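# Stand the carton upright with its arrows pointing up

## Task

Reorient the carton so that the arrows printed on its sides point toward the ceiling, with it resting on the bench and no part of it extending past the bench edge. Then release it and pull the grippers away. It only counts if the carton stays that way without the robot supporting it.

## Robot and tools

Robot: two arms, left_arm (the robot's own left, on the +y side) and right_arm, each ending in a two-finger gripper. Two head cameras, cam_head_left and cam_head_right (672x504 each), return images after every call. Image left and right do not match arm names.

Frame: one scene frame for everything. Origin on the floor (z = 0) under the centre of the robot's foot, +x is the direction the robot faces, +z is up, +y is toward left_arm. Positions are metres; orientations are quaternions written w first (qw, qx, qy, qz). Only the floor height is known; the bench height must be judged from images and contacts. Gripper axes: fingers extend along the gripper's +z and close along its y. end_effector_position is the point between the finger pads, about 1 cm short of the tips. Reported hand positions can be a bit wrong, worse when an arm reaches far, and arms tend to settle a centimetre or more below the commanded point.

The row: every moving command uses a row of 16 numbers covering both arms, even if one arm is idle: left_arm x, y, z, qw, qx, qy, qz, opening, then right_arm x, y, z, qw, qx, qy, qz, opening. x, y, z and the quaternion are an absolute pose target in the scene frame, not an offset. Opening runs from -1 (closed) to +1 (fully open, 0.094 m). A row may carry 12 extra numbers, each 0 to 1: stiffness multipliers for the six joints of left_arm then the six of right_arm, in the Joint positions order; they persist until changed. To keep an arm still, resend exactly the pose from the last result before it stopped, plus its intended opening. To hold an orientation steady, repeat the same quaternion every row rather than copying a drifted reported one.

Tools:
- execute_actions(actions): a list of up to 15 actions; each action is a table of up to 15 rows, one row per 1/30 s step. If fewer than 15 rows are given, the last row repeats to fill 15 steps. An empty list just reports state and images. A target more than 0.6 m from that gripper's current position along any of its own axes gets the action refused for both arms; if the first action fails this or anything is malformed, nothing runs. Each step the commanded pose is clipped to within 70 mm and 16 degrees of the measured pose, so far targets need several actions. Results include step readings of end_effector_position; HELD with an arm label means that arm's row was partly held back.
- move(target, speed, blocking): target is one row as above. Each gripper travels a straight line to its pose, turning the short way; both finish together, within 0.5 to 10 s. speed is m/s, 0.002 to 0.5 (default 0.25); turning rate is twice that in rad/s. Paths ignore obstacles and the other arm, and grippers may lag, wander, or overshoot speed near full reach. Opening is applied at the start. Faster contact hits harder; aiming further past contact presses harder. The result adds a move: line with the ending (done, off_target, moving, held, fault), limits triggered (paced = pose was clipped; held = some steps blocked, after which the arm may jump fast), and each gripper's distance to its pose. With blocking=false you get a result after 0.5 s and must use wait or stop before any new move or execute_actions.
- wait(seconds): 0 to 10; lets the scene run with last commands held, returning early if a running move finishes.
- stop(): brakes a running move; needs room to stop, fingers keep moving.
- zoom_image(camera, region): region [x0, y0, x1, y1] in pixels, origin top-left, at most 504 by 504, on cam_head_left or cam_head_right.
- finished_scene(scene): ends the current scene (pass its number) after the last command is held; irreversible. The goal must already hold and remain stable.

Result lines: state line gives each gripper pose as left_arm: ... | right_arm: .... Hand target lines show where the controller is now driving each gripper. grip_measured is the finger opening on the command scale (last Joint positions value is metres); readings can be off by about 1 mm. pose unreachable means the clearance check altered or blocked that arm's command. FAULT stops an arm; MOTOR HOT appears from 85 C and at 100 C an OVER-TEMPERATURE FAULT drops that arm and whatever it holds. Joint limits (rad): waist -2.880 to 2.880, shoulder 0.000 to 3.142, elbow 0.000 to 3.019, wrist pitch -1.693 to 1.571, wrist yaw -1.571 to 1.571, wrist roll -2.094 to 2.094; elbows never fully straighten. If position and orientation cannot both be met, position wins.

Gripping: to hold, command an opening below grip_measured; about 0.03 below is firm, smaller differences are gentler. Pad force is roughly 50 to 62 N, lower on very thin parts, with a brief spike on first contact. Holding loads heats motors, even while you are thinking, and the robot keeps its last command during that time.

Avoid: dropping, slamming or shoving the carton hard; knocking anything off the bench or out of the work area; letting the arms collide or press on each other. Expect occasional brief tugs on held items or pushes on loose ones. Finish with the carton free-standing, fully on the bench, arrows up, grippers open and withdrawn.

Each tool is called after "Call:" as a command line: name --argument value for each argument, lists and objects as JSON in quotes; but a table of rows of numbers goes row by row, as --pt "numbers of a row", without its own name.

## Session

Call:
execute_actions --actions '[]'

Scene clock: 0.00 s.
left_arm: end_effector_position=(+0.5659, -0.1502, +0.9829) grip_measured=-0.997 end_effector_quat_wxyz=(+0.065, +0.312, -0.944, +0.088) | right_arm: end_effector_position=(+0.5381, -0.7922, +0.9369) grip_measured=+1.000 end_effector_quat_wxyz=(+0.032, +0.328, -0.943, +0.049)
Joint positions: left_arm=[ 0.582  1.934  1.143  0.373 -0.765 -0.621  0.   ] | right_arm=[ 0.804  1.591  1.41  -0.005 -0.642 -1.155  0.094]
Joint velocities: left_arm=[-0.005 -0.015  0.007  0.012 -0.066 -0.007  0.   ] | right_arm=[-0.005  0.005  0.007  0.017 -0.007  0.022  0.   ]
Hand target (left_arm): +0.563, -0.150, +0.984; -0.067, -0.310, +0.944, -0.087
Hand target (right_arm): +0.538, -0.791, +0.936; -0.031, -0.327, +0.943, -0.048
Joint stiffness scale: left_arm=[1. 1. 1. 1. 1. 1.] | right_arm=[1. 1. 1. 1. 1. 1.]

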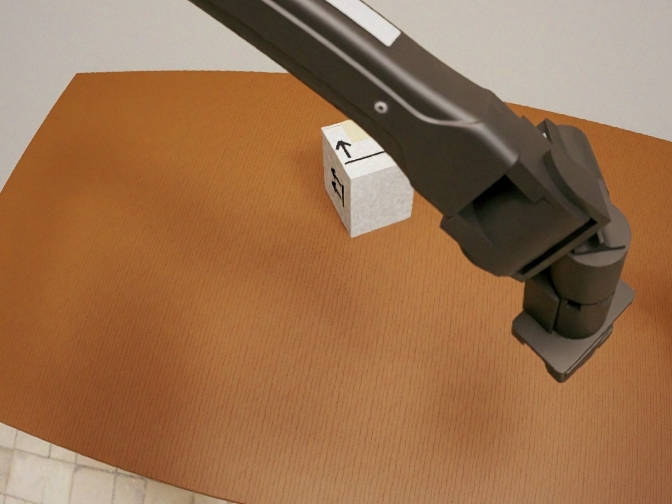

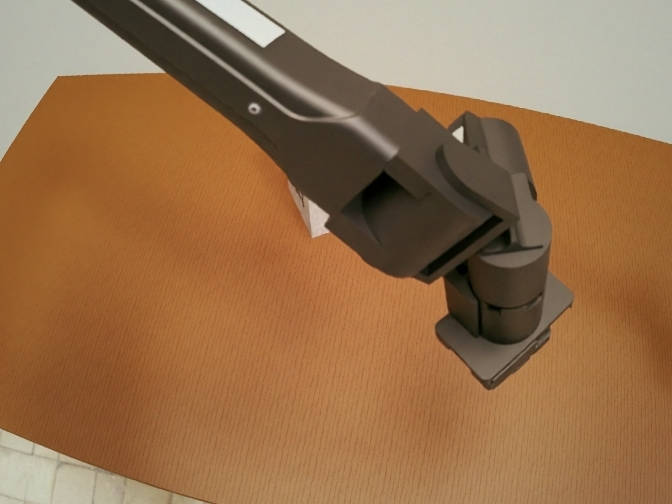

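Call:
move --target '[0.65,0.28,0.95,0.271,0.653,0.653,-0.271,-1,0.65,-0.2,0.95,0.271,-0.653,0.653,0.271,-1]' --speed 0.3

Call:
zoom_image --camera "cam_head_left" --region '[290,80,490,260]'

Call:
zoom_image --camera "cam_head_right" --region '[250,80,450,260]'

Scene clock: 6.10 s.
left_arm: end_effector_position=(+0.6390, +0.2675, +0.9492) grip_measured=-0.997 end_effector_quat_wxyz=(+0.270, +0.642, +0.661, -0.281) | right_arm: end_effector_position=(+0.6526, -0.2029, +0.9487) grip_measured=-0.979 end_effector_quat_wxyz=(-0.283, +0.641, -0.665, -0.259)
Joint positions: left_arm=[ 1.542  1.314  1.045 -0.231  0.71   2.015  0.   ] | right_arm=[ 1.752  1.332  0.994 -0.051 -0.579 -1.909  0.001]
Joint velocities: left_arm=[-0.005 -0.005 -0.012 -0.012 -0.037 -0.022  0.001] | right_arm=[ 0.005  0.005 -0.012 -0.017 -0.095 -0.007 -0.001]
Hand target (left_arm): +0.647, +0.274, +0.955; +0.273, +0.647, +0.658, -0.272
Hand target (right_arm): +0.648, -0.202, +0.944; -0.279, +0.644, -0.661, -0.264
Off the commanded pose (left_arm): 0.017 m, 2 deg.
Off the commanded pose (right_arm): 0.004 m, 3 deg.
Joint stiffness scale: left_arm=[1. 1. 1. 1. 1. 1.] | right_arm=[1. 1. 1. 1. 1. 1.]
move: off_target (left_arm, right_arm)

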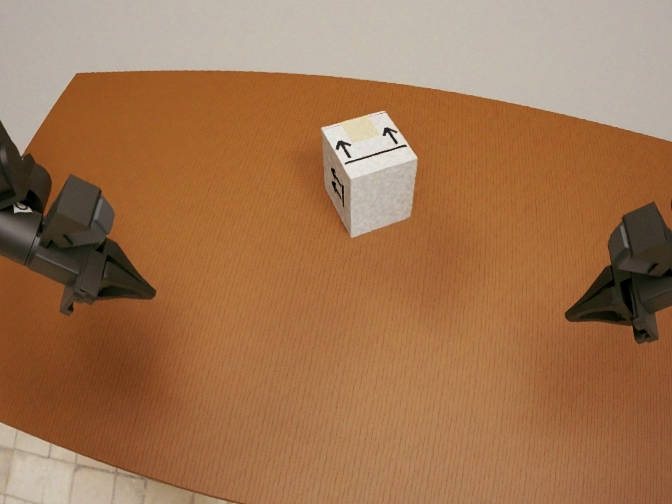

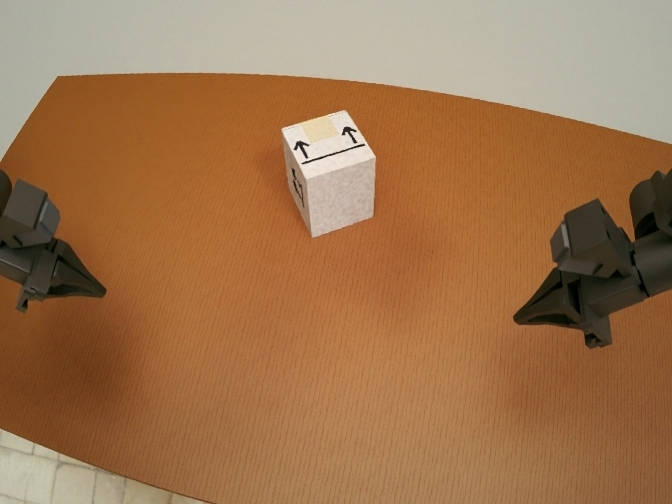

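Region (290, 80, 490, 260) of cam_head_left's 672x504 image, scaled by 2.520, with more detail than that image has; it fills the top 454 rows of this view, and the rest is white.

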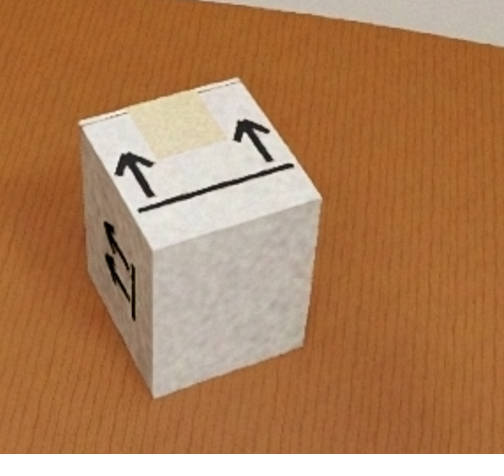

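Region (250, 80, 450, 260) of cam_head_right's 672x504 image, scaled by 2.520, with more detail than that image has; it fills the top 454 rows of this view, and the rest is white.

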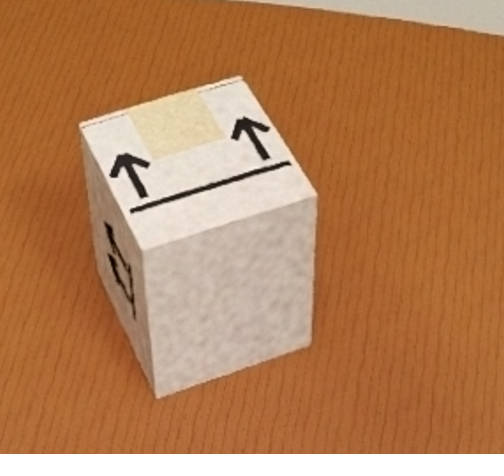

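Call:
move --target '[0.97,0.2,0.85,0.354,0.353,0.853,-0.146,-1,0.95,-0.1,0.85,0.354,-0.353,0.853,0.146,-1]'

Scene clock: 19.67 s.
left_arm: end_effector_position=(+0.9748, +0.2152, +0.8562) grip_measured=-0.997 end_effector_quat_wxyz=(+0.354, +0.358, +0.853, -0.137) | right_arm: end_effector_position=(+0.9499, -0.1089, +0.8603) grip_measured=-0.979 end_effector_quat_wxyz=(+0.352, -0.361, +0.851, +0.146)
Joint positions: left_arm=[1.244 1.663 1.779 0.085 0.367 1.087 0.   ] | right_arm=[ 2.047  1.718  1.708  0.183 -0.231 -1.121  0.001]
Joint velocities: left_arm=[-0.015 -0.005  0.007 -0.007  0.022 -0.007  0.   ] | right_arm=[-0.005 -0.005 -0.017  0.002 -0.037  0.007 -0.   ]
Hand target (left_arm): +0.970, +0.202, +0.844; +0.352, +0.353, +0.855, -0.144
Hand target (right_arm): +0.951, -0.105, +0.856; +0.353, -0.353, +0.854, +0.146
Off the commanded pose (left_arm): 0.017 m, 1 deg.
Off the commanded pose (right_arm): 0.014 m, 1 deg.
Joint stiffness scale: left_arm=[1. 1. 1. 1. 1. 1.] | right_arm=[1. 1. 1. 1. 1. 1.]
move: off_target (left_arm, right_arm)

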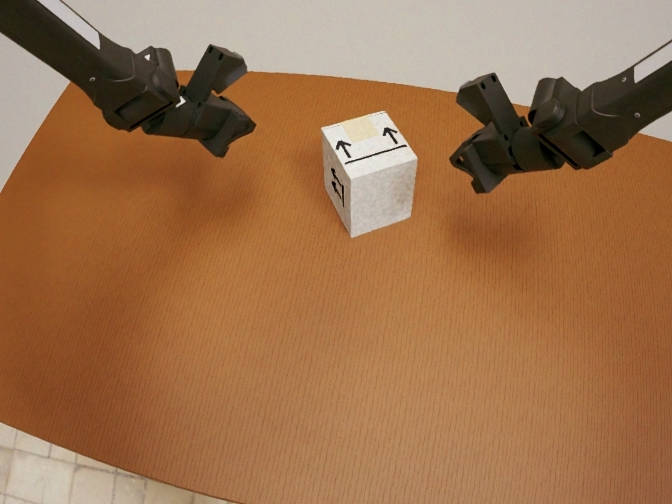

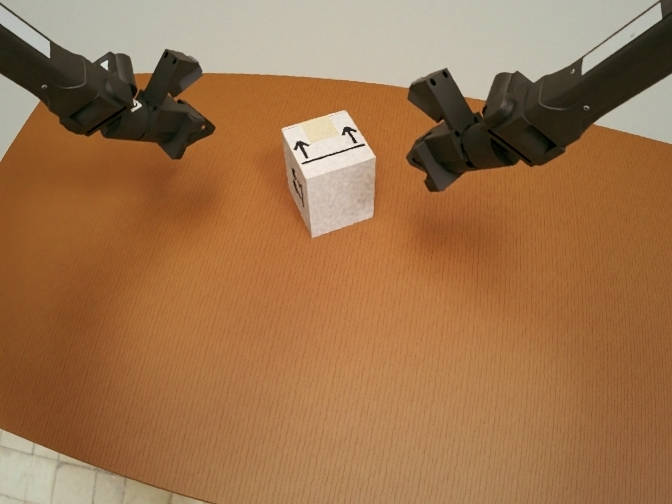

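Call:
move --target '[0.965,0.16,0.79,0.271,0.653,0.653,-0.271,-1,0.975,-0.11,0.79,0.271,-0.653,0.653,0.271,-1]'

Scene clock: 24.57 s.
left_arm: end_effector_position=(+0.9661, +0.1789, +0.7914) grip_measured=-0.997 end_effector_quat_wxyz=(+0.269, +0.651, +0.660, -0.261) | right_arm: end_effector_position=(+0.9686, -0.0981, +0.7959) grip_measured=-0.979 end_effector_quat_wxyz=(-0.277, +0.643, -0.660, -0.272)
Joint positions: left_arm=[ 1.242  2.179  2.875 -1.081  0.416  1.87   0.   ] | right_arm=[ 2.006  2.238  2.905 -1.043 -0.347 -1.817  0.001]
Joint velocities: left_arm=[-0.005  0.005  0.032  0.002 -0.007  0.051 -0.001] | right_arm=[-0.005  0.005  0.037  0.007 -0.051 -0.022 -0.001]
Hand target (left_arm): +0.965, +0.161, +0.790; +0.276, +0.654, +0.653, -0.264
Hand target (right_arm): +0.973, -0.111, +0.794; -0.277, +0.649, -0.659, -0.260
Off the commanded pose (left_arm): 0.019 m, 1 deg.
Off the commanded pose (right_arm): 0.015 m, 2 deg.
Joint stiffness scale: left_arm=[1. 1. 1. 1. 1. 1.] | right_arm=[1. 1. 1. 1. 1. 1.]
elbow stopped short (right arm): the move would have taken joint 3 (elbow) straighter than the controller allows; a more bent joint 3 avoids this.
elbow stopped short (left arm): the move would have taken joint 3 (elbow) straighter than the controller allows; a more bent joint 3 avoids this.
move: off_target (left_arm, right_arm)

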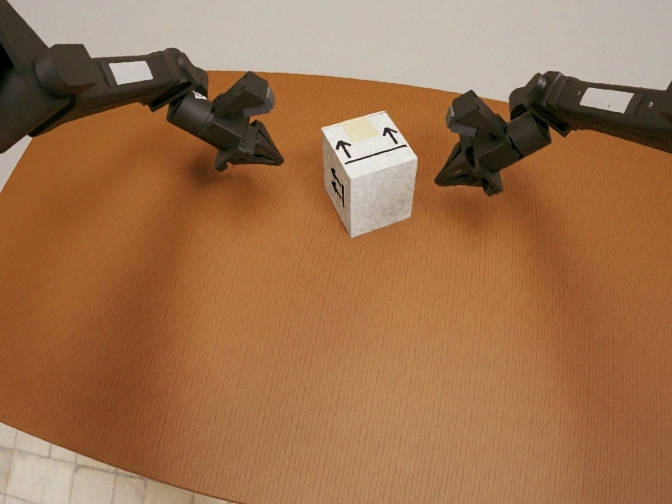

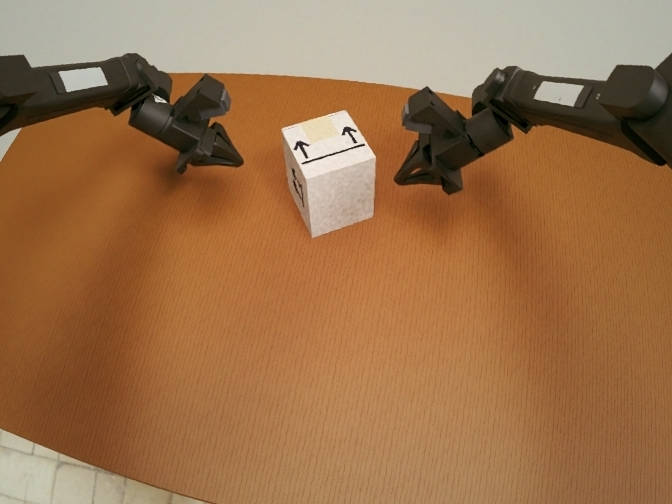

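Call:
move --target '[0.945,0.12,0.79,0.323,0.496,0.778,-0.206,-1,0.97,-0.08,0.79,0.323,-0.496,0.778,0.206,-1]' --speed 0.15

Call:
move --target '[0.95,0.065,0.79,0.323,0.496,0.778,-0.206,-1,0.965,-0.02,0.79,0.323,-0.496,0.778,0.206,-1]' --speed 0.04

Scene clock: 30.33 s.
left_arm: end_effector_position=(+0.9166, +0.1193, +0.7683) grip_measured=-0.997 end_effector_quat_wxyz=(+0.305, +0.499, +0.782, -0.216) | right_arm: end_effector_position=(+0.9622, -0.0819, +0.7793) grip_measured=-0.979 end_effector_quat_wxyz=(-0.316, +0.505, -0.776, -0.209)
Joint positions: left_arm=[ 1.198  1.932  2.075 -0.248  0.395  1.429  0.   ] | right_arm=[ 2.015  2.004  2.258 -0.338 -0.334 -1.438  0.001]
Joint velocities: left_arm=[-0.005 -0.015 -0.012 -0.007  0.007 -0.007 -0.001] | right_arm=[-0.015  0.005 -0.007  0.012 -0.037 -0.022 -0.   ]
Hand target (left_arm): +0.943, +0.120, +0.790; +0.322, +0.496, +0.780, -0.205
Hand target (right_arm): +0.971, -0.080, +0.789; +0.323, -0.498, +0.778, +0.206
Off the commanded pose (left_arm): 0.036 m, 2 deg.
Off the commanded pose (right_arm): 0.013 m, 1 deg.
Joint stiffness scale: left_arm=[1. 1. 1. 1. 1. 1.] | right_arm=[1. 1. 1. 1. 1. 1.]
move: off_target (left_arm, right_arm)

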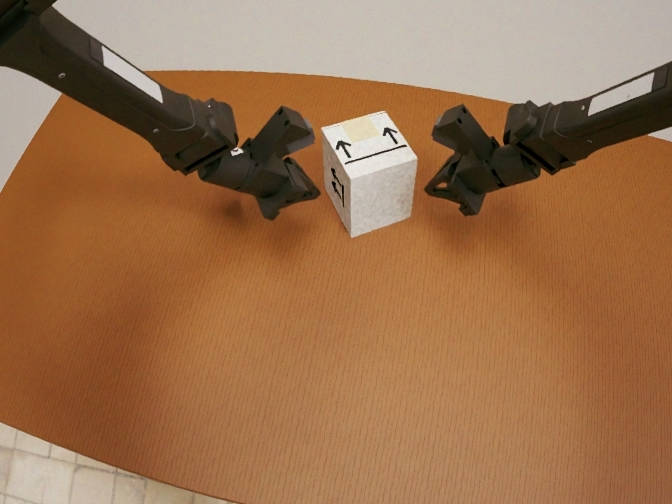

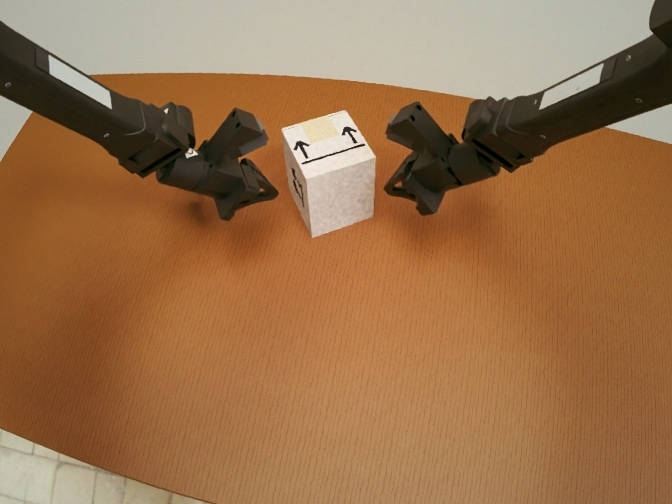

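Scene clock: 32.43 s.
left_arm: end_effector_position=(+0.9468, +0.0908, +0.7884) grip_measured=-0.997 end_effector_quat_wxyz=(+0.313, +0.501, +0.782, -0.199) | right_arm: end_effector_position=(+0.9663, -0.0353, +0.7891) grip_measured=-0.979 end_effector_quat_wxyz=(-0.318, +0.502, -0.778, -0.203)
Joint positions: left_arm=[ 1.135  1.932  2.11  -0.247  0.323  1.428  0.   ] | right_arm=[ 2.082  2.028  2.258 -0.297 -0.261 -1.428  0.001]
Joint velocities: left_arm=[ 0.024  0.005 -0.007 -0.012  0.051 -0.022 -0.   ] | right_arm=[-0.015  0.005  0.007 -0.012  0.007  0.007  0.   ]
Hand target (left_arm): +0.949, +0.065, +0.790; +0.323, +0.497, +0.779, -0.206
Hand target (right_arm): +0.965, -0.021, +0.790; +0.323, -0.496, +0.779, +0.206
Off the commanded pose (left_arm): 0.026 m, 2 deg.
Off the commanded pose (right_arm): 0.015 m, 1 deg.
Joint stiffness scale: left_arm=[1. 1. 1. 1. 1. 1.] | right_arm=[1. 1. 1. 1. 1. 1.]
move: off_target (left_arm, right_arm)

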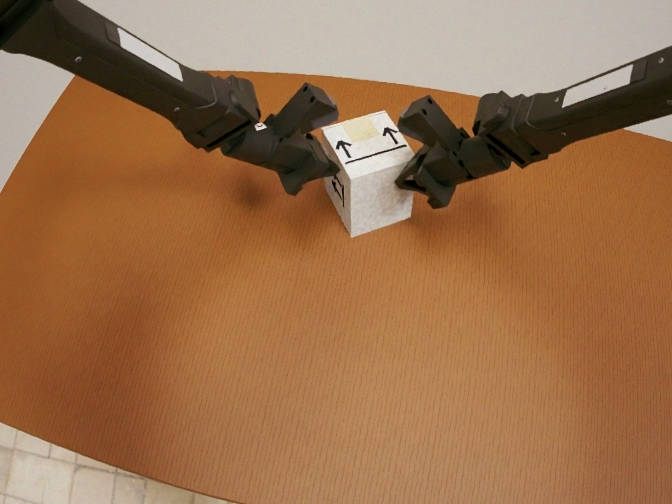

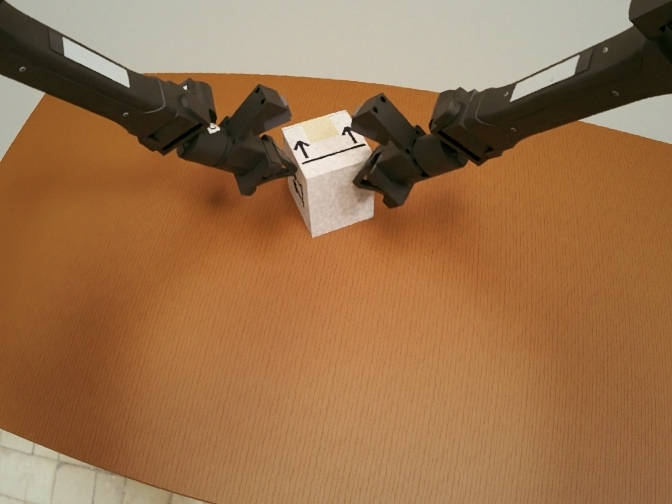

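Call:
move --target '[0.96,0.15,0.78,0.354,0.353,0.853,-0.146,-1,0.95,-0.1,0.78,0.354,-0.353,0.853,0.146,-1]' --speed 0.15

Call:
move --target '[1.0,0.13,0.77,0.354,0.353,0.853,-0.146,-1,1.01,-0.09,0.77,0.354,-0.353,0.853,0.146,-1]' --speed 0.1

Call:
move --target '[1.005,0.065,0.77,0.354,0.353,0.853,-0.146,-1,1.01,-0.05,0.77,0.354,-0.353,0.853,0.146,-1]' --speed 0.04

Scene clock: 40.00 s.
left_arm: end_effector_position=(+0.9416, +0.1219, +0.7698) grip_measured=-0.997 end_effector_quat_wxyz=(+0.345, +0.357, +0.852, -0.166) | right_arm: end_effector_position=(+0.9434, -0.0853, +0.7778) grip_measured=-0.979 end_effector_quat_wxyz=(+0.351, -0.364, +0.849, +0.155)
Joint positions: left_arm=[1.181 1.932 1.983 0.094 0.336 1.092 0.   ] | right_arm=[ 2.016  1.947  1.973  0.134 -0.275 -1.12   0.001]
Joint velocities: left_arm=[-0.005 -0.024 -0.007  0.002 -0.007  0.037 -0.001] | right_arm=[-0.005 -0.015 -0.002  0.022  0.037  0.066 -0.   ]
Hand target (left_arm): +0.960, +0.150, +0.780; +0.353, +0.352, +0.855, -0.145
Hand target (right_arm): +0.950, -0.099, +0.780; +0.354, -0.356, +0.853, +0.146
Off the commanded pose (left_arm): 0.035 m, 3 deg.
Off the commanded pose (right_arm): 0.016 m, 2 deg.
Joint stiffness scale: left_arm=[1. 1. 1. 1. 1. 1.] | right_arm=[1. 1. 1. 1. 1. 1.]
move: off_target (left_arm, right_arm)

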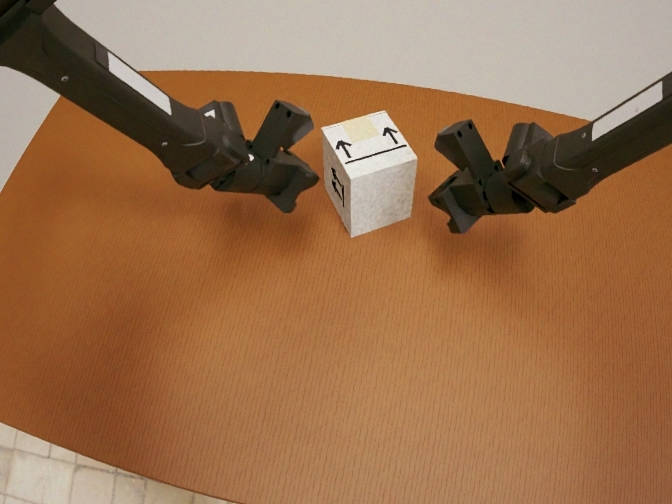

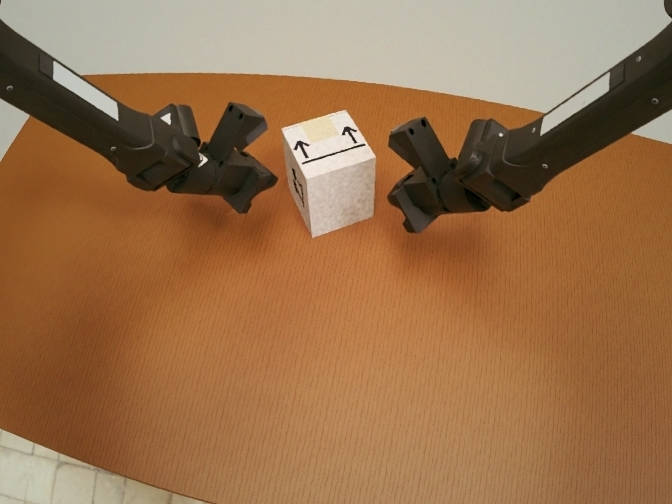

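Scene clock: 41.47 s.
left_arm: end_effector_position=(+1.0028, +0.1485, +0.7757) grip_measured=-0.997 end_effector_quat_wxyz=(+0.354, +0.354, +0.855, -0.138) | right_arm: end_effector_position=(+1.0065, -0.1003, +0.7727) grip_measured=-0.979 end_effector_quat_wxyz=(+0.354, -0.360, +0.852, +0.140)
Joint positions: left_arm=[ 1.181  1.968  2.184 -0.019  0.305  1.091  0.   ] | right_arm=[ 2.022  2.032  2.254 -0.036 -0.249 -1.116  0.001]
Joint velocities: left_arm=[-0.005  0.005  0.032  0.012  0.007 -0.007 -0.   ] | right_arm=[ 0.005 -0.005  0.012 -0.007  0.037  0.007  0.001]
Hand target (left_arm): +0.999, +0.130, +0.770; +0.354, +0.353, +0.854, -0.146
Hand target (right_arm): +1.009, -0.091, +0.772; +0.354, -0.353, +0.853, +0.146
Off the commanded pose (left_arm): 0.020 m, 1 deg.
Off the commanded pose (right_arm): 0.011 m, 1 deg.
Joint stiffness scale: left_arm=[1. 1. 1. 1. 1. 1.] | right_arm=[1. 1. 1. 1. 1. 1.]
move: off_target (left_arm, right_arm)

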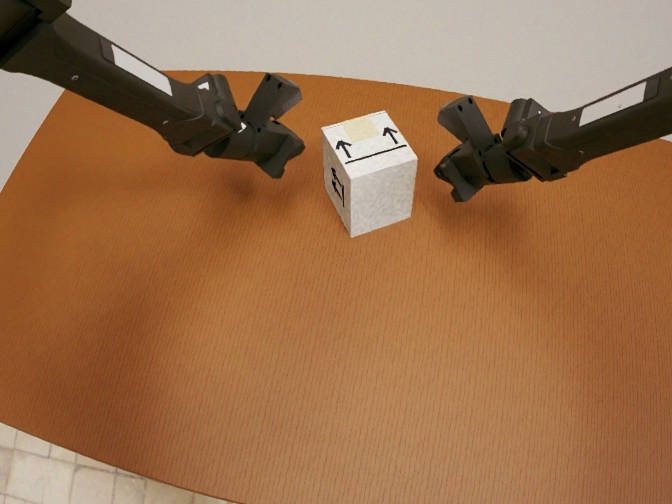

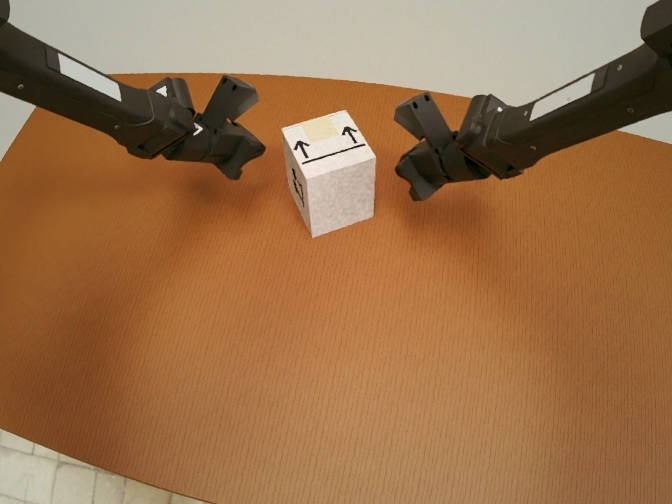

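Scene clock: 43.93 s.
left_arm: end_effector_position=(+1.0133, +0.1116, +0.7741) grip_measured=-0.997 end_effector_quat_wxyz=(+0.351, +0.351, +0.859, -0.122) | right_arm: end_effector_position=(+1.0118, -0.0652, +0.7716) grip_measured=-0.979 end_effector_quat_wxyz=(+0.356, -0.355, +0.854, +0.137)
Joint positions: left_arm=[ 1.123  2.022  2.25  -0.019  0.218  1.101  0.   ] | right_arm=[ 2.067  2.088  2.32  -0.038 -0.202 -1.116  0.001]
Joint velocities: left_arm=[-0.005 -0.005  0.007  0.007 -0.037 -0.022 -0.   ] | right_arm=[-0.005 -0.005  0.002 -0.007 -0.007 -0.037 -0.   ]
Hand target (left_arm): +1.003, +0.066, +0.773; +0.354, +0.354, +0.853, -0.146
Hand target (right_arm): +1.010, -0.051, +0.770; +0.354, -0.352, +0.854, +0.146
Off the commanded pose (left_arm): 0.048 m, 3 deg.
Off the commanded pose (right_arm): 0.015 m, 1 deg.
Joint stiffness scale: left_arm=[1. 1. 1. 1. 1. 1.] | right_arm=[1. 1. 1. 1. 1. 1.]
move: off_target (left_arm, right_arm)

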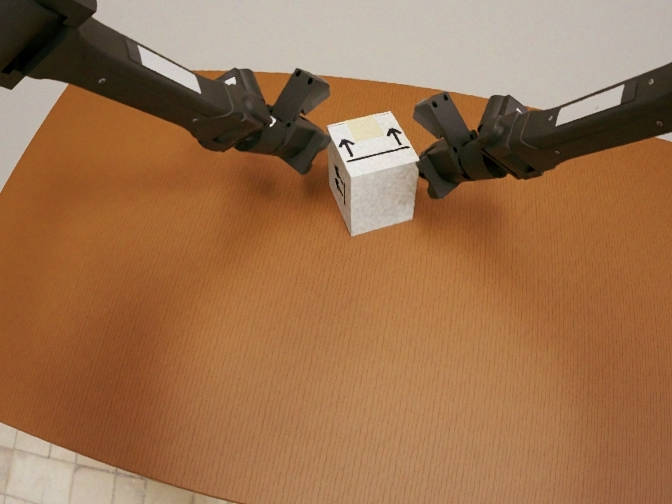

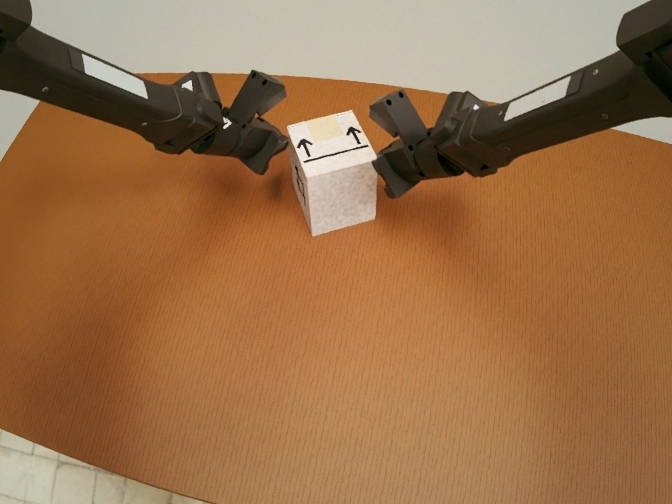

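Call:
execute_actions --actions '[[[1.0,0.05,0.77,0.354,0.353,0.853,-0.146,-1,1.01,-0.035,0.77,0.354,-0.353,0.853,0.146,-1]],[[1.0,0.04,0.77,0.354,0.353,0.853,-0.146,-1,1.01,-0.02,0.77,0.354,-0.353,0.853,0.146,-1]],[[1.0,0.035,0.77,0.354,0.353,0.853,-0.146,-1,1.01,-0.005,0.77,0.354,-0.353,0.853,0.146,-1]],[[1.0,0.035,0.77,0.354,0.353,0.853,-0.146,-1,1.01,0.01,0.77,0.354,-0.353,0.853,0.146,-1]]]'

Scene clock: 48.27 s.
left_arm: end_effector_position=(+1.0183, +0.1007, +0.7777) grip_measured=-0.997 end_effector_quat_wxyz=(+0.353, +0.349, +0.861, -0.109) | right_arm: end_effector_position=(+1.0228, -0.0526, +0.7684) grip_measured=-0.979 end_effector_quat_wxyz=(+0.350, -0.348, +0.863, +0.111)
Joint positions: left_arm=[1.101 2.029 2.252 0.007 0.178 1.107 0.   ] | right_arm=[ 2.095  2.135  2.395 -0.038 -0.123 -1.116  0.001]
Joint velocities: left_arm=[ 0.005  0.005 -0.002 -0.007 -0.037 -0.007  0.   ] | right_arm=[-0.005  0.005 -0.002 -0.002 -0.037 -0.051 -0.001]
Hand target (left_arm): +0.996, +0.037, +0.775; +0.355, +0.354, +0.853, -0.146
Hand target (right_arm): +1.007, +0.007, +0.774; +0.355, -0.352, +0.854, +0.146
Off the commanded pose (left_arm): 0.069 m, 4 deg.
Off the commanded pose (right_arm): 0.064 m, 4 deg.
Joint stiffness scale: left_arm=[1. 1. 1. 1. 1. 1.] | right_arm=[1. 1. 1. 1. 1. 1.]
Step readings (end_effector_position; steps 1 to 15: 1st action; 16 to 30: 2nd action; 31 to 45: 3rd action; 46 to 60: 4th action):
0: left_arm (+1.0133, +0.1116, +0.7741) | right_arm (+1.0118, -0.0652, +0.7716)
1: left_arm (+1.0138, +0.1118, +0.7741) | right_arm (+1.0117, -0.0653, +0.7709)
2: left_arm (+1.0138, +0.1112, +0.7738) | right_arm (+1.0121, -0.0652, +0.7705)
4: left_arm (+1.0149, +0.1088, +0.7748) | right_arm (+1.0131, -0.0633, +0.7707)
8: left_arm (+1.0154, +0.1033, +0.7766) | right_arm (+1.0149, -0.0615, +0.7719)
15: left_arm (+1.0154, +0.1023, +0.7769) | right_arm (+1.0155, -0.0613, +0.7721)
16: left_arm (+1.0153, +0.1023, +0.7766) | right_arm (+1.0156, -0.0614, +0.7717)
17: left_arm (+1.0156, +0.1019, +0.7767) | right_arm (+1.0158, -0.0609, +0.7712)
19: left_arm (+1.0161, +0.1011, +0.7769) | right_arm (+1.0170, -0.0601, +0.7712)
23: left_arm (+1.0162, +0.0999, +0.7772) | right_arm (+1.0179, -0.0588, +0.7711)
30: left_arm (+1.0162, +0.0999, +0.7772) | right_arm (+1.0183, -0.0589, +0.7710)
31: left_arm (+1.0163, +0.0998, +0.7772) | right_arm (+1.0184, -0.0589, +0.7707)
32: left_arm (+1.0163, +0.0998, +0.7770) | right_arm (+1.0187, -0.0585, +0.7703)
34: left_arm (+1.0168, +0.0994, +0.7774) | right_arm (+1.0196, -0.0569, +0.7705)
38: left_arm (+1.0171, +0.0997, +0.7774) | right_arm (+1.0202, -0.0561, +0.7699)
45: left_arm (+1.0171, +0.0997, +0.7774) | right_arm (+1.0210, -0.0559, +0.7700)
46: left_arm (+1.0171, +0.0997, +0.7774) | right_arm (+1.0210, -0.0557, +0.7697)
47: left_arm (+1.0171, +0.0997, +0.7774) | right_arm (+1.0211, -0.0555, +0.7692)
49: left_arm (+1.0177, +0.1002, +0.7776) | right_arm (+1.0213, -0.0533, +0.7692)
53: left_arm (+1.0183, +0.1007, +0.7777) | right_arm (+1.0220, -0.0525, +0.7686)
60: end_effector_position above

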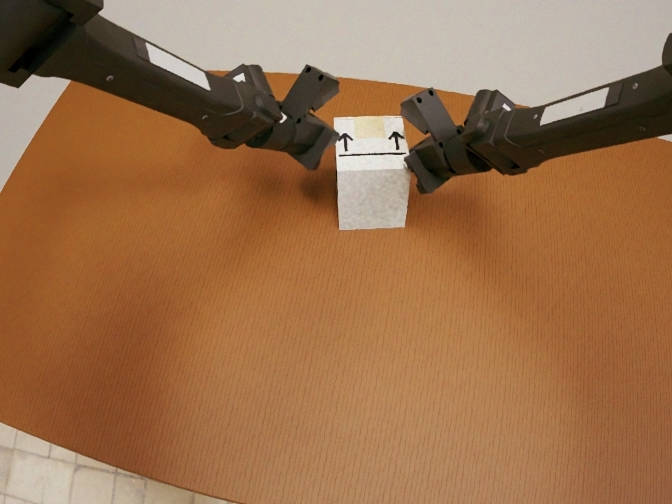

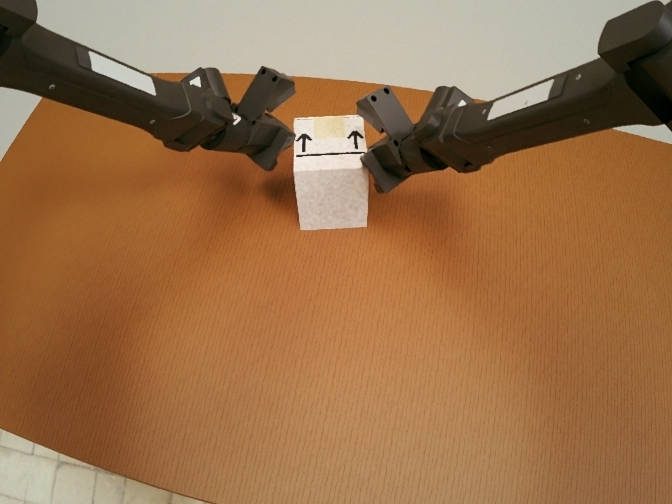

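Call:
execute_actions --actions '[[[0.985,0.045,0.775,0.354,0.353,0.853,-0.146,-1,0.99,0.0,0.775,0.354,-0.353,0.853,0.146,-1]],[[0.97,0.045,0.78,0.354,0.353,0.853,-0.146,-1,0.975,0.0,0.78,0.354,-0.353,0.853,0.146,-1]],[[0.955,0.045,0.785,0.354,0.353,0.853,-0.146,-1,0.96,0.0,0.785,0.354,-0.353,0.853,0.146,-1]],[[0.94,0.045,0.79,0.354,0.353,0.853,-0.146,-1,0.945,0.0,0.79,0.354,-0.353,0.853,0.146,-1]],[[0.925,0.045,0.79,0.354,0.353,0.853,-0.146,-1,0.93,0.0,0.79,0.354,-0.353,0.853,0.146,-1]]]'

Scene clock: 55.53 s.
left_arm: end_effector_position=(+0.9517, +0.0915, +0.7874) grip_measured=-0.997 end_effector_quat_wxyz=(+0.359, +0.348, +0.860, -0.103) | right_arm: end_effector_position=(+0.9397, -0.0466, +0.7739) grip_measured=-0.980 end_effector_quat_wxyz=(+0.343, -0.351, +0.864, +0.111)
Joint positions: left_arm=[1.107 1.926 1.914 0.26  0.184 1.107 0.   ] | right_arm=[ 2.081  1.998  1.973  0.236 -0.128 -1.116  0.001]
Joint velocities: left_arm=[ 0.005 -0.005  0.002 -0.022 -0.037  0.022 -0.001] | right_arm=[-0.015 -0.015  0.002  0.007 -0.037  0.022 -0.001]
Hand target (left_arm): +0.925, +0.046, +0.791; +0.355, +0.354, +0.853, -0.146
Hand target (right_arm): +0.930, -0.001, +0.789; +0.354, -0.353, +0.854, +0.146
Off the commanded pose (left_arm): 0.054 m, 5 deg.
Off the commanded pose (right_arm): 0.050 m, 4 deg.
Joint stiffness scale: left_arm=[1. 1. 1. 1. 1. 1.] | right_arm=[1. 1. 1. 1. 1. 1.]
Step readings (end_effector_position; steps 1 to 15: 1st action; 16 to 30: 2nd action; 31 to 45: 3rd action; 46 to 60: 4th action; 61 to 75: 5th action):
0: left_arm (+1.0183, +0.1007, +0.7777) | right_arm (+1.0227, -0.0525, +0.7683)
1: left_arm (+1.0163, +0.0994, +0.7771) | right_arm (+1.0206, -0.0512, +0.7680)
2: left_arm (+1.0157, +0.0994, +0.7776) | right_arm (+1.0195, -0.0515, +0.7691)
4: left_arm (+1.0129, +0.0981, +0.7767) | right_arm (+1.0156, -0.0507, +0.7692)
8: left_arm (+1.0116, +0.0975, +0.7762) | right_arm (+1.0122, -0.0505, +0.7689)
15: left_arm (+1.0112, +0.0973, +0.7761) | right_arm (+1.0109, -0.0504, +0.7687)
16: left_arm (+1.0094, +0.0968, +0.7762) | right_arm (+1.0092, -0.0501, +0.7689)
17: left_arm (+1.0066, +0.0966, +0.7773) | right_arm (+1.0068, -0.0505, +0.7703)
19: left_arm (+1.0008, +0.0953, +0.7780) | right_arm (+0.9997, -0.0501, +0.7701)
23: left_arm (+0.9961, +0.0945, +0.7782) | right_arm (+0.9937, -0.0500, +0.7699)
30: left_arm (+0.9949, +0.0941, +0.7782) | right_arm (+0.9922, -0.0500, +0.7700)
31: left_arm (+0.9933, +0.0938, +0.7785) | right_arm (+0.9903, -0.0499, +0.7700)
32: left_arm (+0.9906, +0.0939, +0.7800) | right_arm (+0.9877, -0.0502, +0.7715)
34: left_arm (+0.9845, +0.0929, +0.7814) | right_arm (+0.9801, -0.0496, +0.7714)
38: left_arm (+0.9796, +0.0930, +0.7815) | right_arm (+0.9741, -0.0491, +0.7712)
45: left_arm (+0.9785, +0.0930, +0.7813) | right_arm (+0.9730, -0.0492, +0.7712)
46: left_arm (+0.9771, +0.0928, +0.7817) | right_arm (+0.9713, -0.0488, +0.7716)
47: left_arm (+0.9750, +0.0931, +0.7835) | right_arm (+0.9690, -0.0493, +0.7733)
49: left_arm (+0.9691, +0.0924, +0.7852) | right_arm (+0.9614, -0.0486, +0.7737)
53: left_arm (+0.9638, +0.0926, +0.7851) | right_arm (+0.9545, -0.0475, +0.7730)
60: left_arm (+0.9631, +0.0924, +0.7851) | right_arm (+0.9538, -0.0474, +0.7731)
61: left_arm (+0.9621, +0.0923, +0.7854) | right_arm (+0.9526, -0.0473, +0.7733)
62: left_arm (+0.9607, +0.0924, +0.7867) | right_arm (+0.9508, -0.0475, +0.7746)
64: left_arm (+0.9559, +0.0914, +0.7877) | right_arm (+0.9447, -0.0470, +0.7746)
68: left_arm (+0.9520, +0.0916, +0.7874) | right_arm (+0.9399, -0.0464, +0.7740)
75: end_effector_position above

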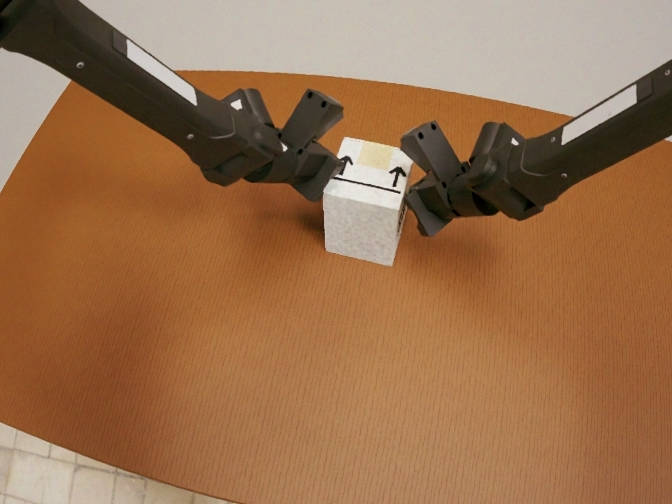

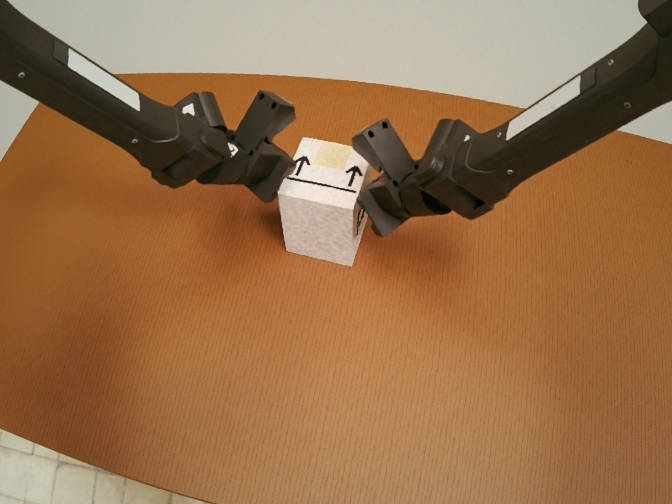

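Dragging. Bring it closer, left leading to cancel yaw.

Call:
execute_actions --actions '[[[0.9,0.05,0.785,0.354,0.353,0.853,-0.146,-1,0.925,-0.005,0.79,0.354,-0.353,0.853,0.146,-1]],[[0.878,0.05,0.785,0.354,0.353,0.853,-0.146,-1,0.91,-0.005,0.79,0.354,-0.353,0.853,0.146,-1]],[[0.856,0.05,0.785,0.354,0.353,0.853,-0.146,-1,0.89,-0.005,0.79,0.354,-0.353,0.853,0.146,-1]],[[0.834,0.05,0.785,0.354,0.353,0.853,-0.146,-1,0.87,-0.005,0.79,0.354,-0.353,0.853,0.146,-1]],[[0.812,0.05,0.785,0.354,0.353,0.853,-0.146,-1,0.85,-0.005,0.79,0.354,-0.353,0.853,0.146,-1]],[[0.8,0.09,0.785,0.354,0.353,0.853,-0.146,-1,0.85,-0.05,0.79,0.354,-0.353,0.853,0.146,-1]],[[0.82,0.15,0.785,0.323,0.496,0.778,-0.206,-1,0.85,-0.11,0.79,0.323,-0.496,0.778,0.206,-1]],[[0.85,0.16,0.77,0.271,0.653,0.653,-0.271,-1,0.86,-0.11,0.77,0.271,-0.653,0.653,0.271,-1]],[[0.87,0.16,0.76,0.271,0.653,0.653,-0.271,-1,0.87,-0.11,0.76,0.271,-0.653,0.653,0.271,-1]]]'

Scene clock: 64.10 s.
left_arm: end_effector_position=(+0.8711, +0.1766, +0.7649) grip_measured=-0.997 end_effector_quat_wxyz=(+0.267, +0.651, +0.659, -0.266) | right_arm: end_effector_position=(+0.8707, -0.1167, +0.7629) grip_measured=-0.980 end_effector_quat_wxyz=(-0.270, +0.648, -0.660, -0.269)
Joint positions: left_arm=[ 1.292  1.936  2.193 -0.66   0.464  1.893  0.   ] | right_arm=[ 1.929  1.976  2.196 -0.611 -0.399 -1.854  0.001]
Joint velocities: left_arm=[ 0.015 -0.024  0.017 -0.007  0.007  0.022 -0.   ] | right_arm=[ 0.005  0.015  0.002 -0.027 -0.022 -0.051 -0.001]
Hand target (left_arm): +0.870, +0.160, +0.760; +0.272, +0.653, +0.653, -0.271
Hand target (right_arm): +0.870, -0.110, +0.760; -0.271, +0.653, -0.654, -0.271
Off the commanded pose (left_arm): 0.017 m, 1 deg.
Off the commanded pose (right_arm): 0.007 m, 1 deg.
Joint stiffness scale: left_arm=[1. 1. 1. 1. 1. 1.] | right_arm=[1. 1. 1. 1. 1. 1.]
Step readings (end_effector_position; steps 1 to 15: 1st action; 16 to 30: 2nd action; 31 to 45: 3rd action; 46 to 60: 4th action; 61 to 75: 5th action; 76 to 90: 6th action; 91 to 105: 7th action; 106 to 120: 8th action; 121 to 135: 9th action):
0: left_arm (+0.9517, +0.0915, +0.7874) | right_arm (+0.9397, -0.0466, +0.7739)
1: left_arm (+0.9505, +0.0915, +0.7880) | right_arm (+0.9389, -0.0467, +0.7739)
2: left_arm (+0.9489, +0.0915, +0.7902) | right_arm (+0.9376, -0.0470, +0.7744)
4: left_arm (+0.9424, +0.0921, +0.7908) | right_arm (+0.9341, -0.0468, +0.7742)
8: left_arm (+0.9353, +0.0952, +0.7886) | right_arm (+0.9307, -0.0459, +0.7737)
15: left_arm (+0.9350, +0.0954, +0.7886) | right_arm (+0.9304, -0.0457, +0.7737)
16: left_arm (+0.9337, +0.0952, +0.7890) | right_arm (+0.9294, -0.0454, +0.7742)
17: left_arm (+0.9314, +0.0951, +0.7906) | right_arm (+0.9280, -0.0456, +0.7755)
19: left_arm (+0.9242, +0.0951, +0.7910) | right_arm (+0.9225, -0.0460, +0.7754)
23: left_arm (+0.9168, +0.0961, +0.7897) | right_arm (+0.9183, -0.0460, +0.7751)
30: left_arm (+0.9165, +0.0961, +0.7897) | right_arm (+0.9183, -0.0460, +0.7752)
31: left_arm (+0.9153, +0.0959, +0.7902) | right_arm (+0.9169, -0.0459, +0.7756)
32: left_arm (+0.9132, +0.0960, +0.7916) | right_arm (+0.9151, -0.0461, +0.7773)
34: left_arm (+0.9051, +0.0958, +0.7914) | right_arm (+0.9087, -0.0463, +0.7780)
38: left_arm (+0.8969, +0.0956, +0.7903) | right_arm (+0.9027, -0.0467, +0.7775)
45: left_arm (+0.8969, +0.0956, +0.7903) | right_arm (+0.9026, -0.0467, +0.7776)
46: left_arm (+0.8952, +0.0955, +0.7905) | right_arm (+0.9016, -0.0467, +0.7780)
47: left_arm (+0.8930, +0.0956, +0.7918) | right_arm (+0.9001, -0.0469, +0.7797)
49: left_arm (+0.8852, +0.0954, +0.7916) | right_arm (+0.8939, -0.0472, +0.7801)
53: left_arm (+0.8765, +0.0953, +0.7904) | right_arm (+0.8881, -0.0477, +0.7800)
60: left_arm (+0.8762, +0.0955, +0.7903) | right_arm (+0.8878, -0.0477, +0.7800)
61: left_arm (+0.8749, +0.0953, +0.7908) | right_arm (+0.8868, -0.0476, +0.7805)
62: left_arm (+0.8728, +0.0952, +0.7918) | right_arm (+0.8852, -0.0476, +0.7819)
64: left_arm (+0.8652, +0.0949, +0.7918) | right_arm (+0.8791, -0.0480, +0.7820)
68: left_arm (+0.8560, +0.0948, +0.7906) | right_arm (+0.8733, -0.0482, +0.7820)
75: left_arm (+0.8554, +0.0949, +0.7905) | right_arm (+0.8731, -0.0484, +0.7818)
76: left_arm (+0.8543, +0.0960, +0.7913) | right_arm (+0.8723, -0.0502, +0.7826)
77: left_arm (+0.8504, +0.0968, +0.7931) | right_arm (+0.8692, -0.0511, +0.7853)
79: left_arm (+0.8349, +0.0975, +0.7929) | right_arm (+0.8613, -0.0539, +0.7883)
83: left_arm (+0.8095, +0.0963, +0.7886) | right_arm (+0.8542, -0.0527, +0.7886)
90: left_arm (+0.8076, +0.0961, +0.7884) | right_arm (+0.8539, -0.0529, +0.7884)
91: left_arm (+0.8056, +0.0952, +0.7889) | right_arm (+0.8526, -0.0541, +0.7895)
92: left_arm (+0.7999, +0.0978, +0.7886) | right_arm (+0.8481, -0.0588, +0.7920)
94: left_arm (+0.7931, +0.1152, +0.7820) | right_arm (+0.8374, -0.0797, +0.7905)
98: left_arm (+0.8036, +0.1532, +0.7727) | right_arm (+0.8463, -0.1251, +0.7843)
105: left_arm (+0.8159, +0.1587, +0.7785) | right_arm (+0.8612, -0.1259, +0.7938)
106: left_arm (+0.8156, +0.1570, +0.7786) | right_arm (+0.8593, -0.1212, +0.7935)
107: left_arm (+0.8138, +0.1547, +0.7751) | right_arm (+0.8586, -0.1167, +0.7899)
109: left_arm (+0.8240, +0.1569, +0.7703) | right_arm (+0.8621, -0.1136, +0.7808)
113: left_arm (+0.8573, +0.1729, +0.7761) | right_arm (+0.8641, -0.1158, +0.7728)
120: left_arm (+0.8805, +0.1850, +0.7875) | right_arm (+0.8703, -0.1216, +0.7770)
121: left_arm (+0.8790, +0.1848, +0.7862) | right_arm (+0.8720, -0.1221, +0.7768)
122: left_arm (+0.8799, +0.1843, +0.7827) | right_arm (+0.8747, -0.1222, +0.7746)
124: left_arm (+0.8833, +0.1837, +0.7755) | right_arm (+0.8811, -0.1227, +0.7703)
128: left_arm (+0.8780, +0.1798, +0.7683) | right_arm (+0.8787, -0.1206, +0.7666)
135: end_effector_position above

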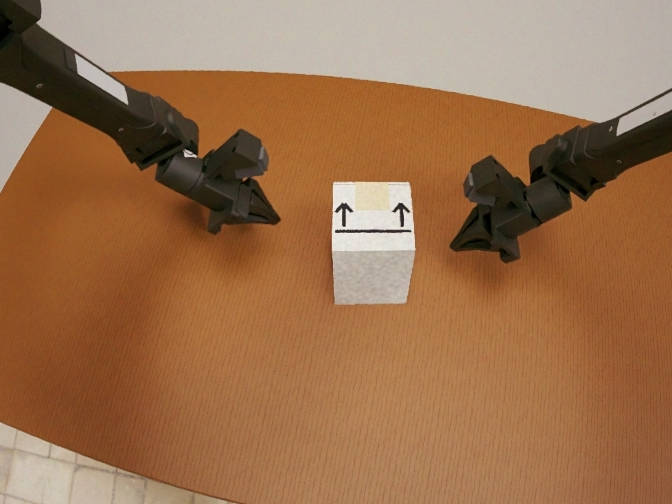

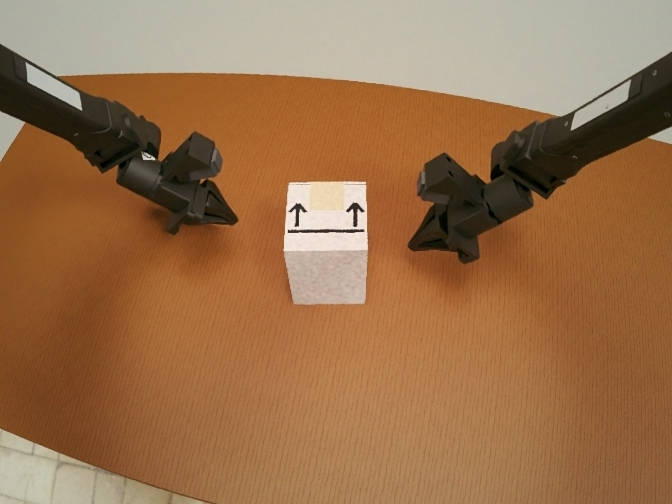

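Call:
move --target '[0.862,0.11,0.765,0.36,0.609,0.609,-0.36,-1,0.875,-0.085,0.765,0.36,-0.609,0.609,0.36,-1]' --speed 0.12

Call:
move --target '[0.862,0.045,0.77,0.36,0.609,0.609,-0.36,-1,0.875,-0.015,0.77,0.36,-0.609,0.609,0.36,-1]' --speed 0.04

Scene clock: 70.30 s.
left_arm: end_effector_position=(+0.8681, +0.1287, +0.7677) grip_measured=-0.997 end_effector_quat_wxyz=(+0.355, +0.610, +0.616, -0.349) | right_arm: end_effector_position=(+0.8783, -0.0779, +0.7744) grip_measured=-0.980 end_effector_quat_wxyz=(-0.363, +0.604, -0.611, -0.362)
Joint positions: left_arm=[ 1.281  2.08   2.401 -0.828  0.709  1.951  0.   ] | right_arm=[ 1.929  2.132  2.471 -0.841 -0.677 -1.917  0.001]
Joint velocities: left_arm=[-0.005 -0.024  0.032  0.007  0.022 -0.037 -0.001] | right_arm=[-0.015 -0.015  0.007 -0.002 -0.037 -0.022 -0.   ]
Hand target (left_arm): +0.863, +0.110, +0.764; +0.361, +0.609, +0.609, -0.358
Hand target (right_arm): +0.874, -0.085, +0.766; -0.360, +0.608, -0.610, -0.359
Off the commanded pose (left_arm): 0.020 m, 2 deg.
Off the commanded pose (right_arm): 0.012 m, 1 deg.
Joint stiffness scale: left_arm=[1. 1. 1. 1. 1. 1.] | right_arm=[1. 1. 1. 1. 1. 1.]
move: off_target (left_arm, right_arm)

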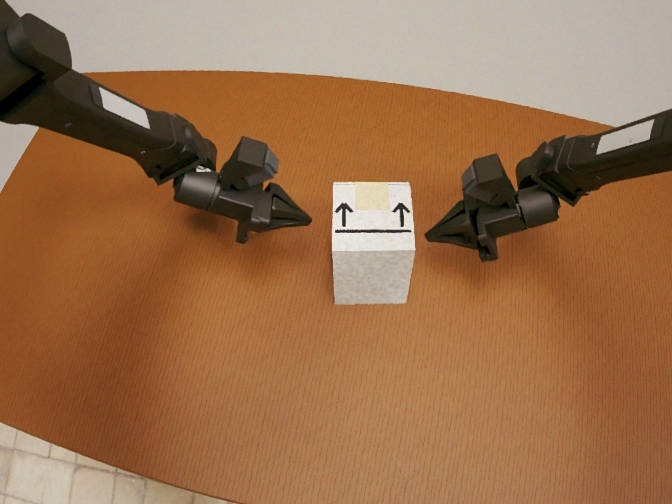

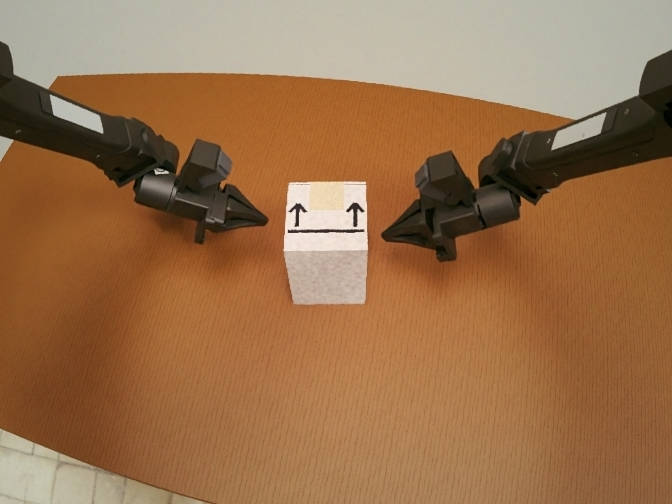

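Scene clock: 72.63 s.
left_arm: end_effector_position=(+0.8786, +0.0979, +0.7698) grip_measured=-0.997 end_effector_quat_wxyz=(+0.352, +0.618, +0.619, -0.332) | right_arm: end_effector_position=(+0.8815, -0.0550, +0.7693) grip_measured=-0.980 end_effector_quat_wxyz=(-0.350, +0.615, -0.616, -0.346)
Joint positions: left_arm=[ 1.231  2.08   2.384 -0.762  0.639  1.919  0.   ] | right_arm=[ 1.965  2.148  2.477 -0.8   -0.602 -1.896  0.001]
Joint velocities: left_arm=[ 0.005  0.005  0.002 -0.017 -0.066 -0.007  0.001] | right_arm=[ 0.005 -0.015 -0.007  0.012  0.007  0.022 -0.001]
Hand target (left_arm): +0.861, +0.046, +0.772; +0.360, +0.610, +0.608, -0.360
Hand target (right_arm): +0.874, -0.016, +0.771; -0.360, +0.608, -0.609, -0.360
Off the commanded pose (left_arm): 0.055 m, 4 deg.
Off the commanded pose (right_arm): 0.041 m, 2 deg.
Joint stiffness scale: left_arm=[1. 1. 1. 1. 1. 1.] | right_arm=[1. 1. 1. 1. 1. 1.]
move: off_target (left_arm, right_arm)

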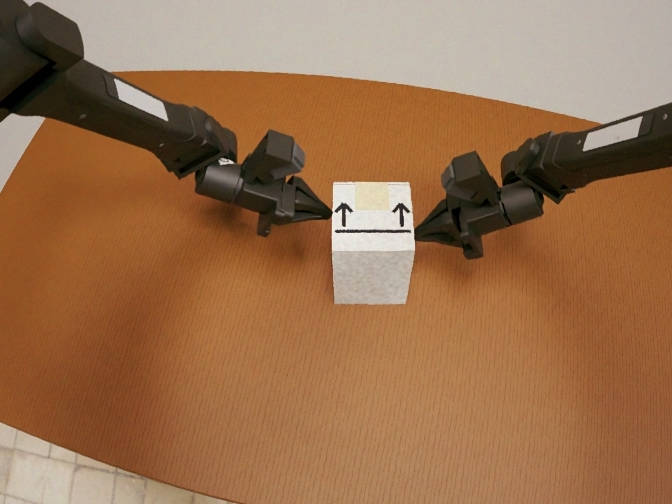

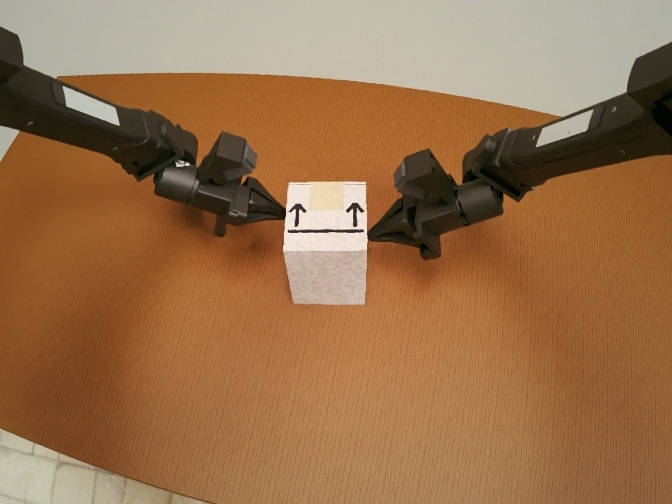

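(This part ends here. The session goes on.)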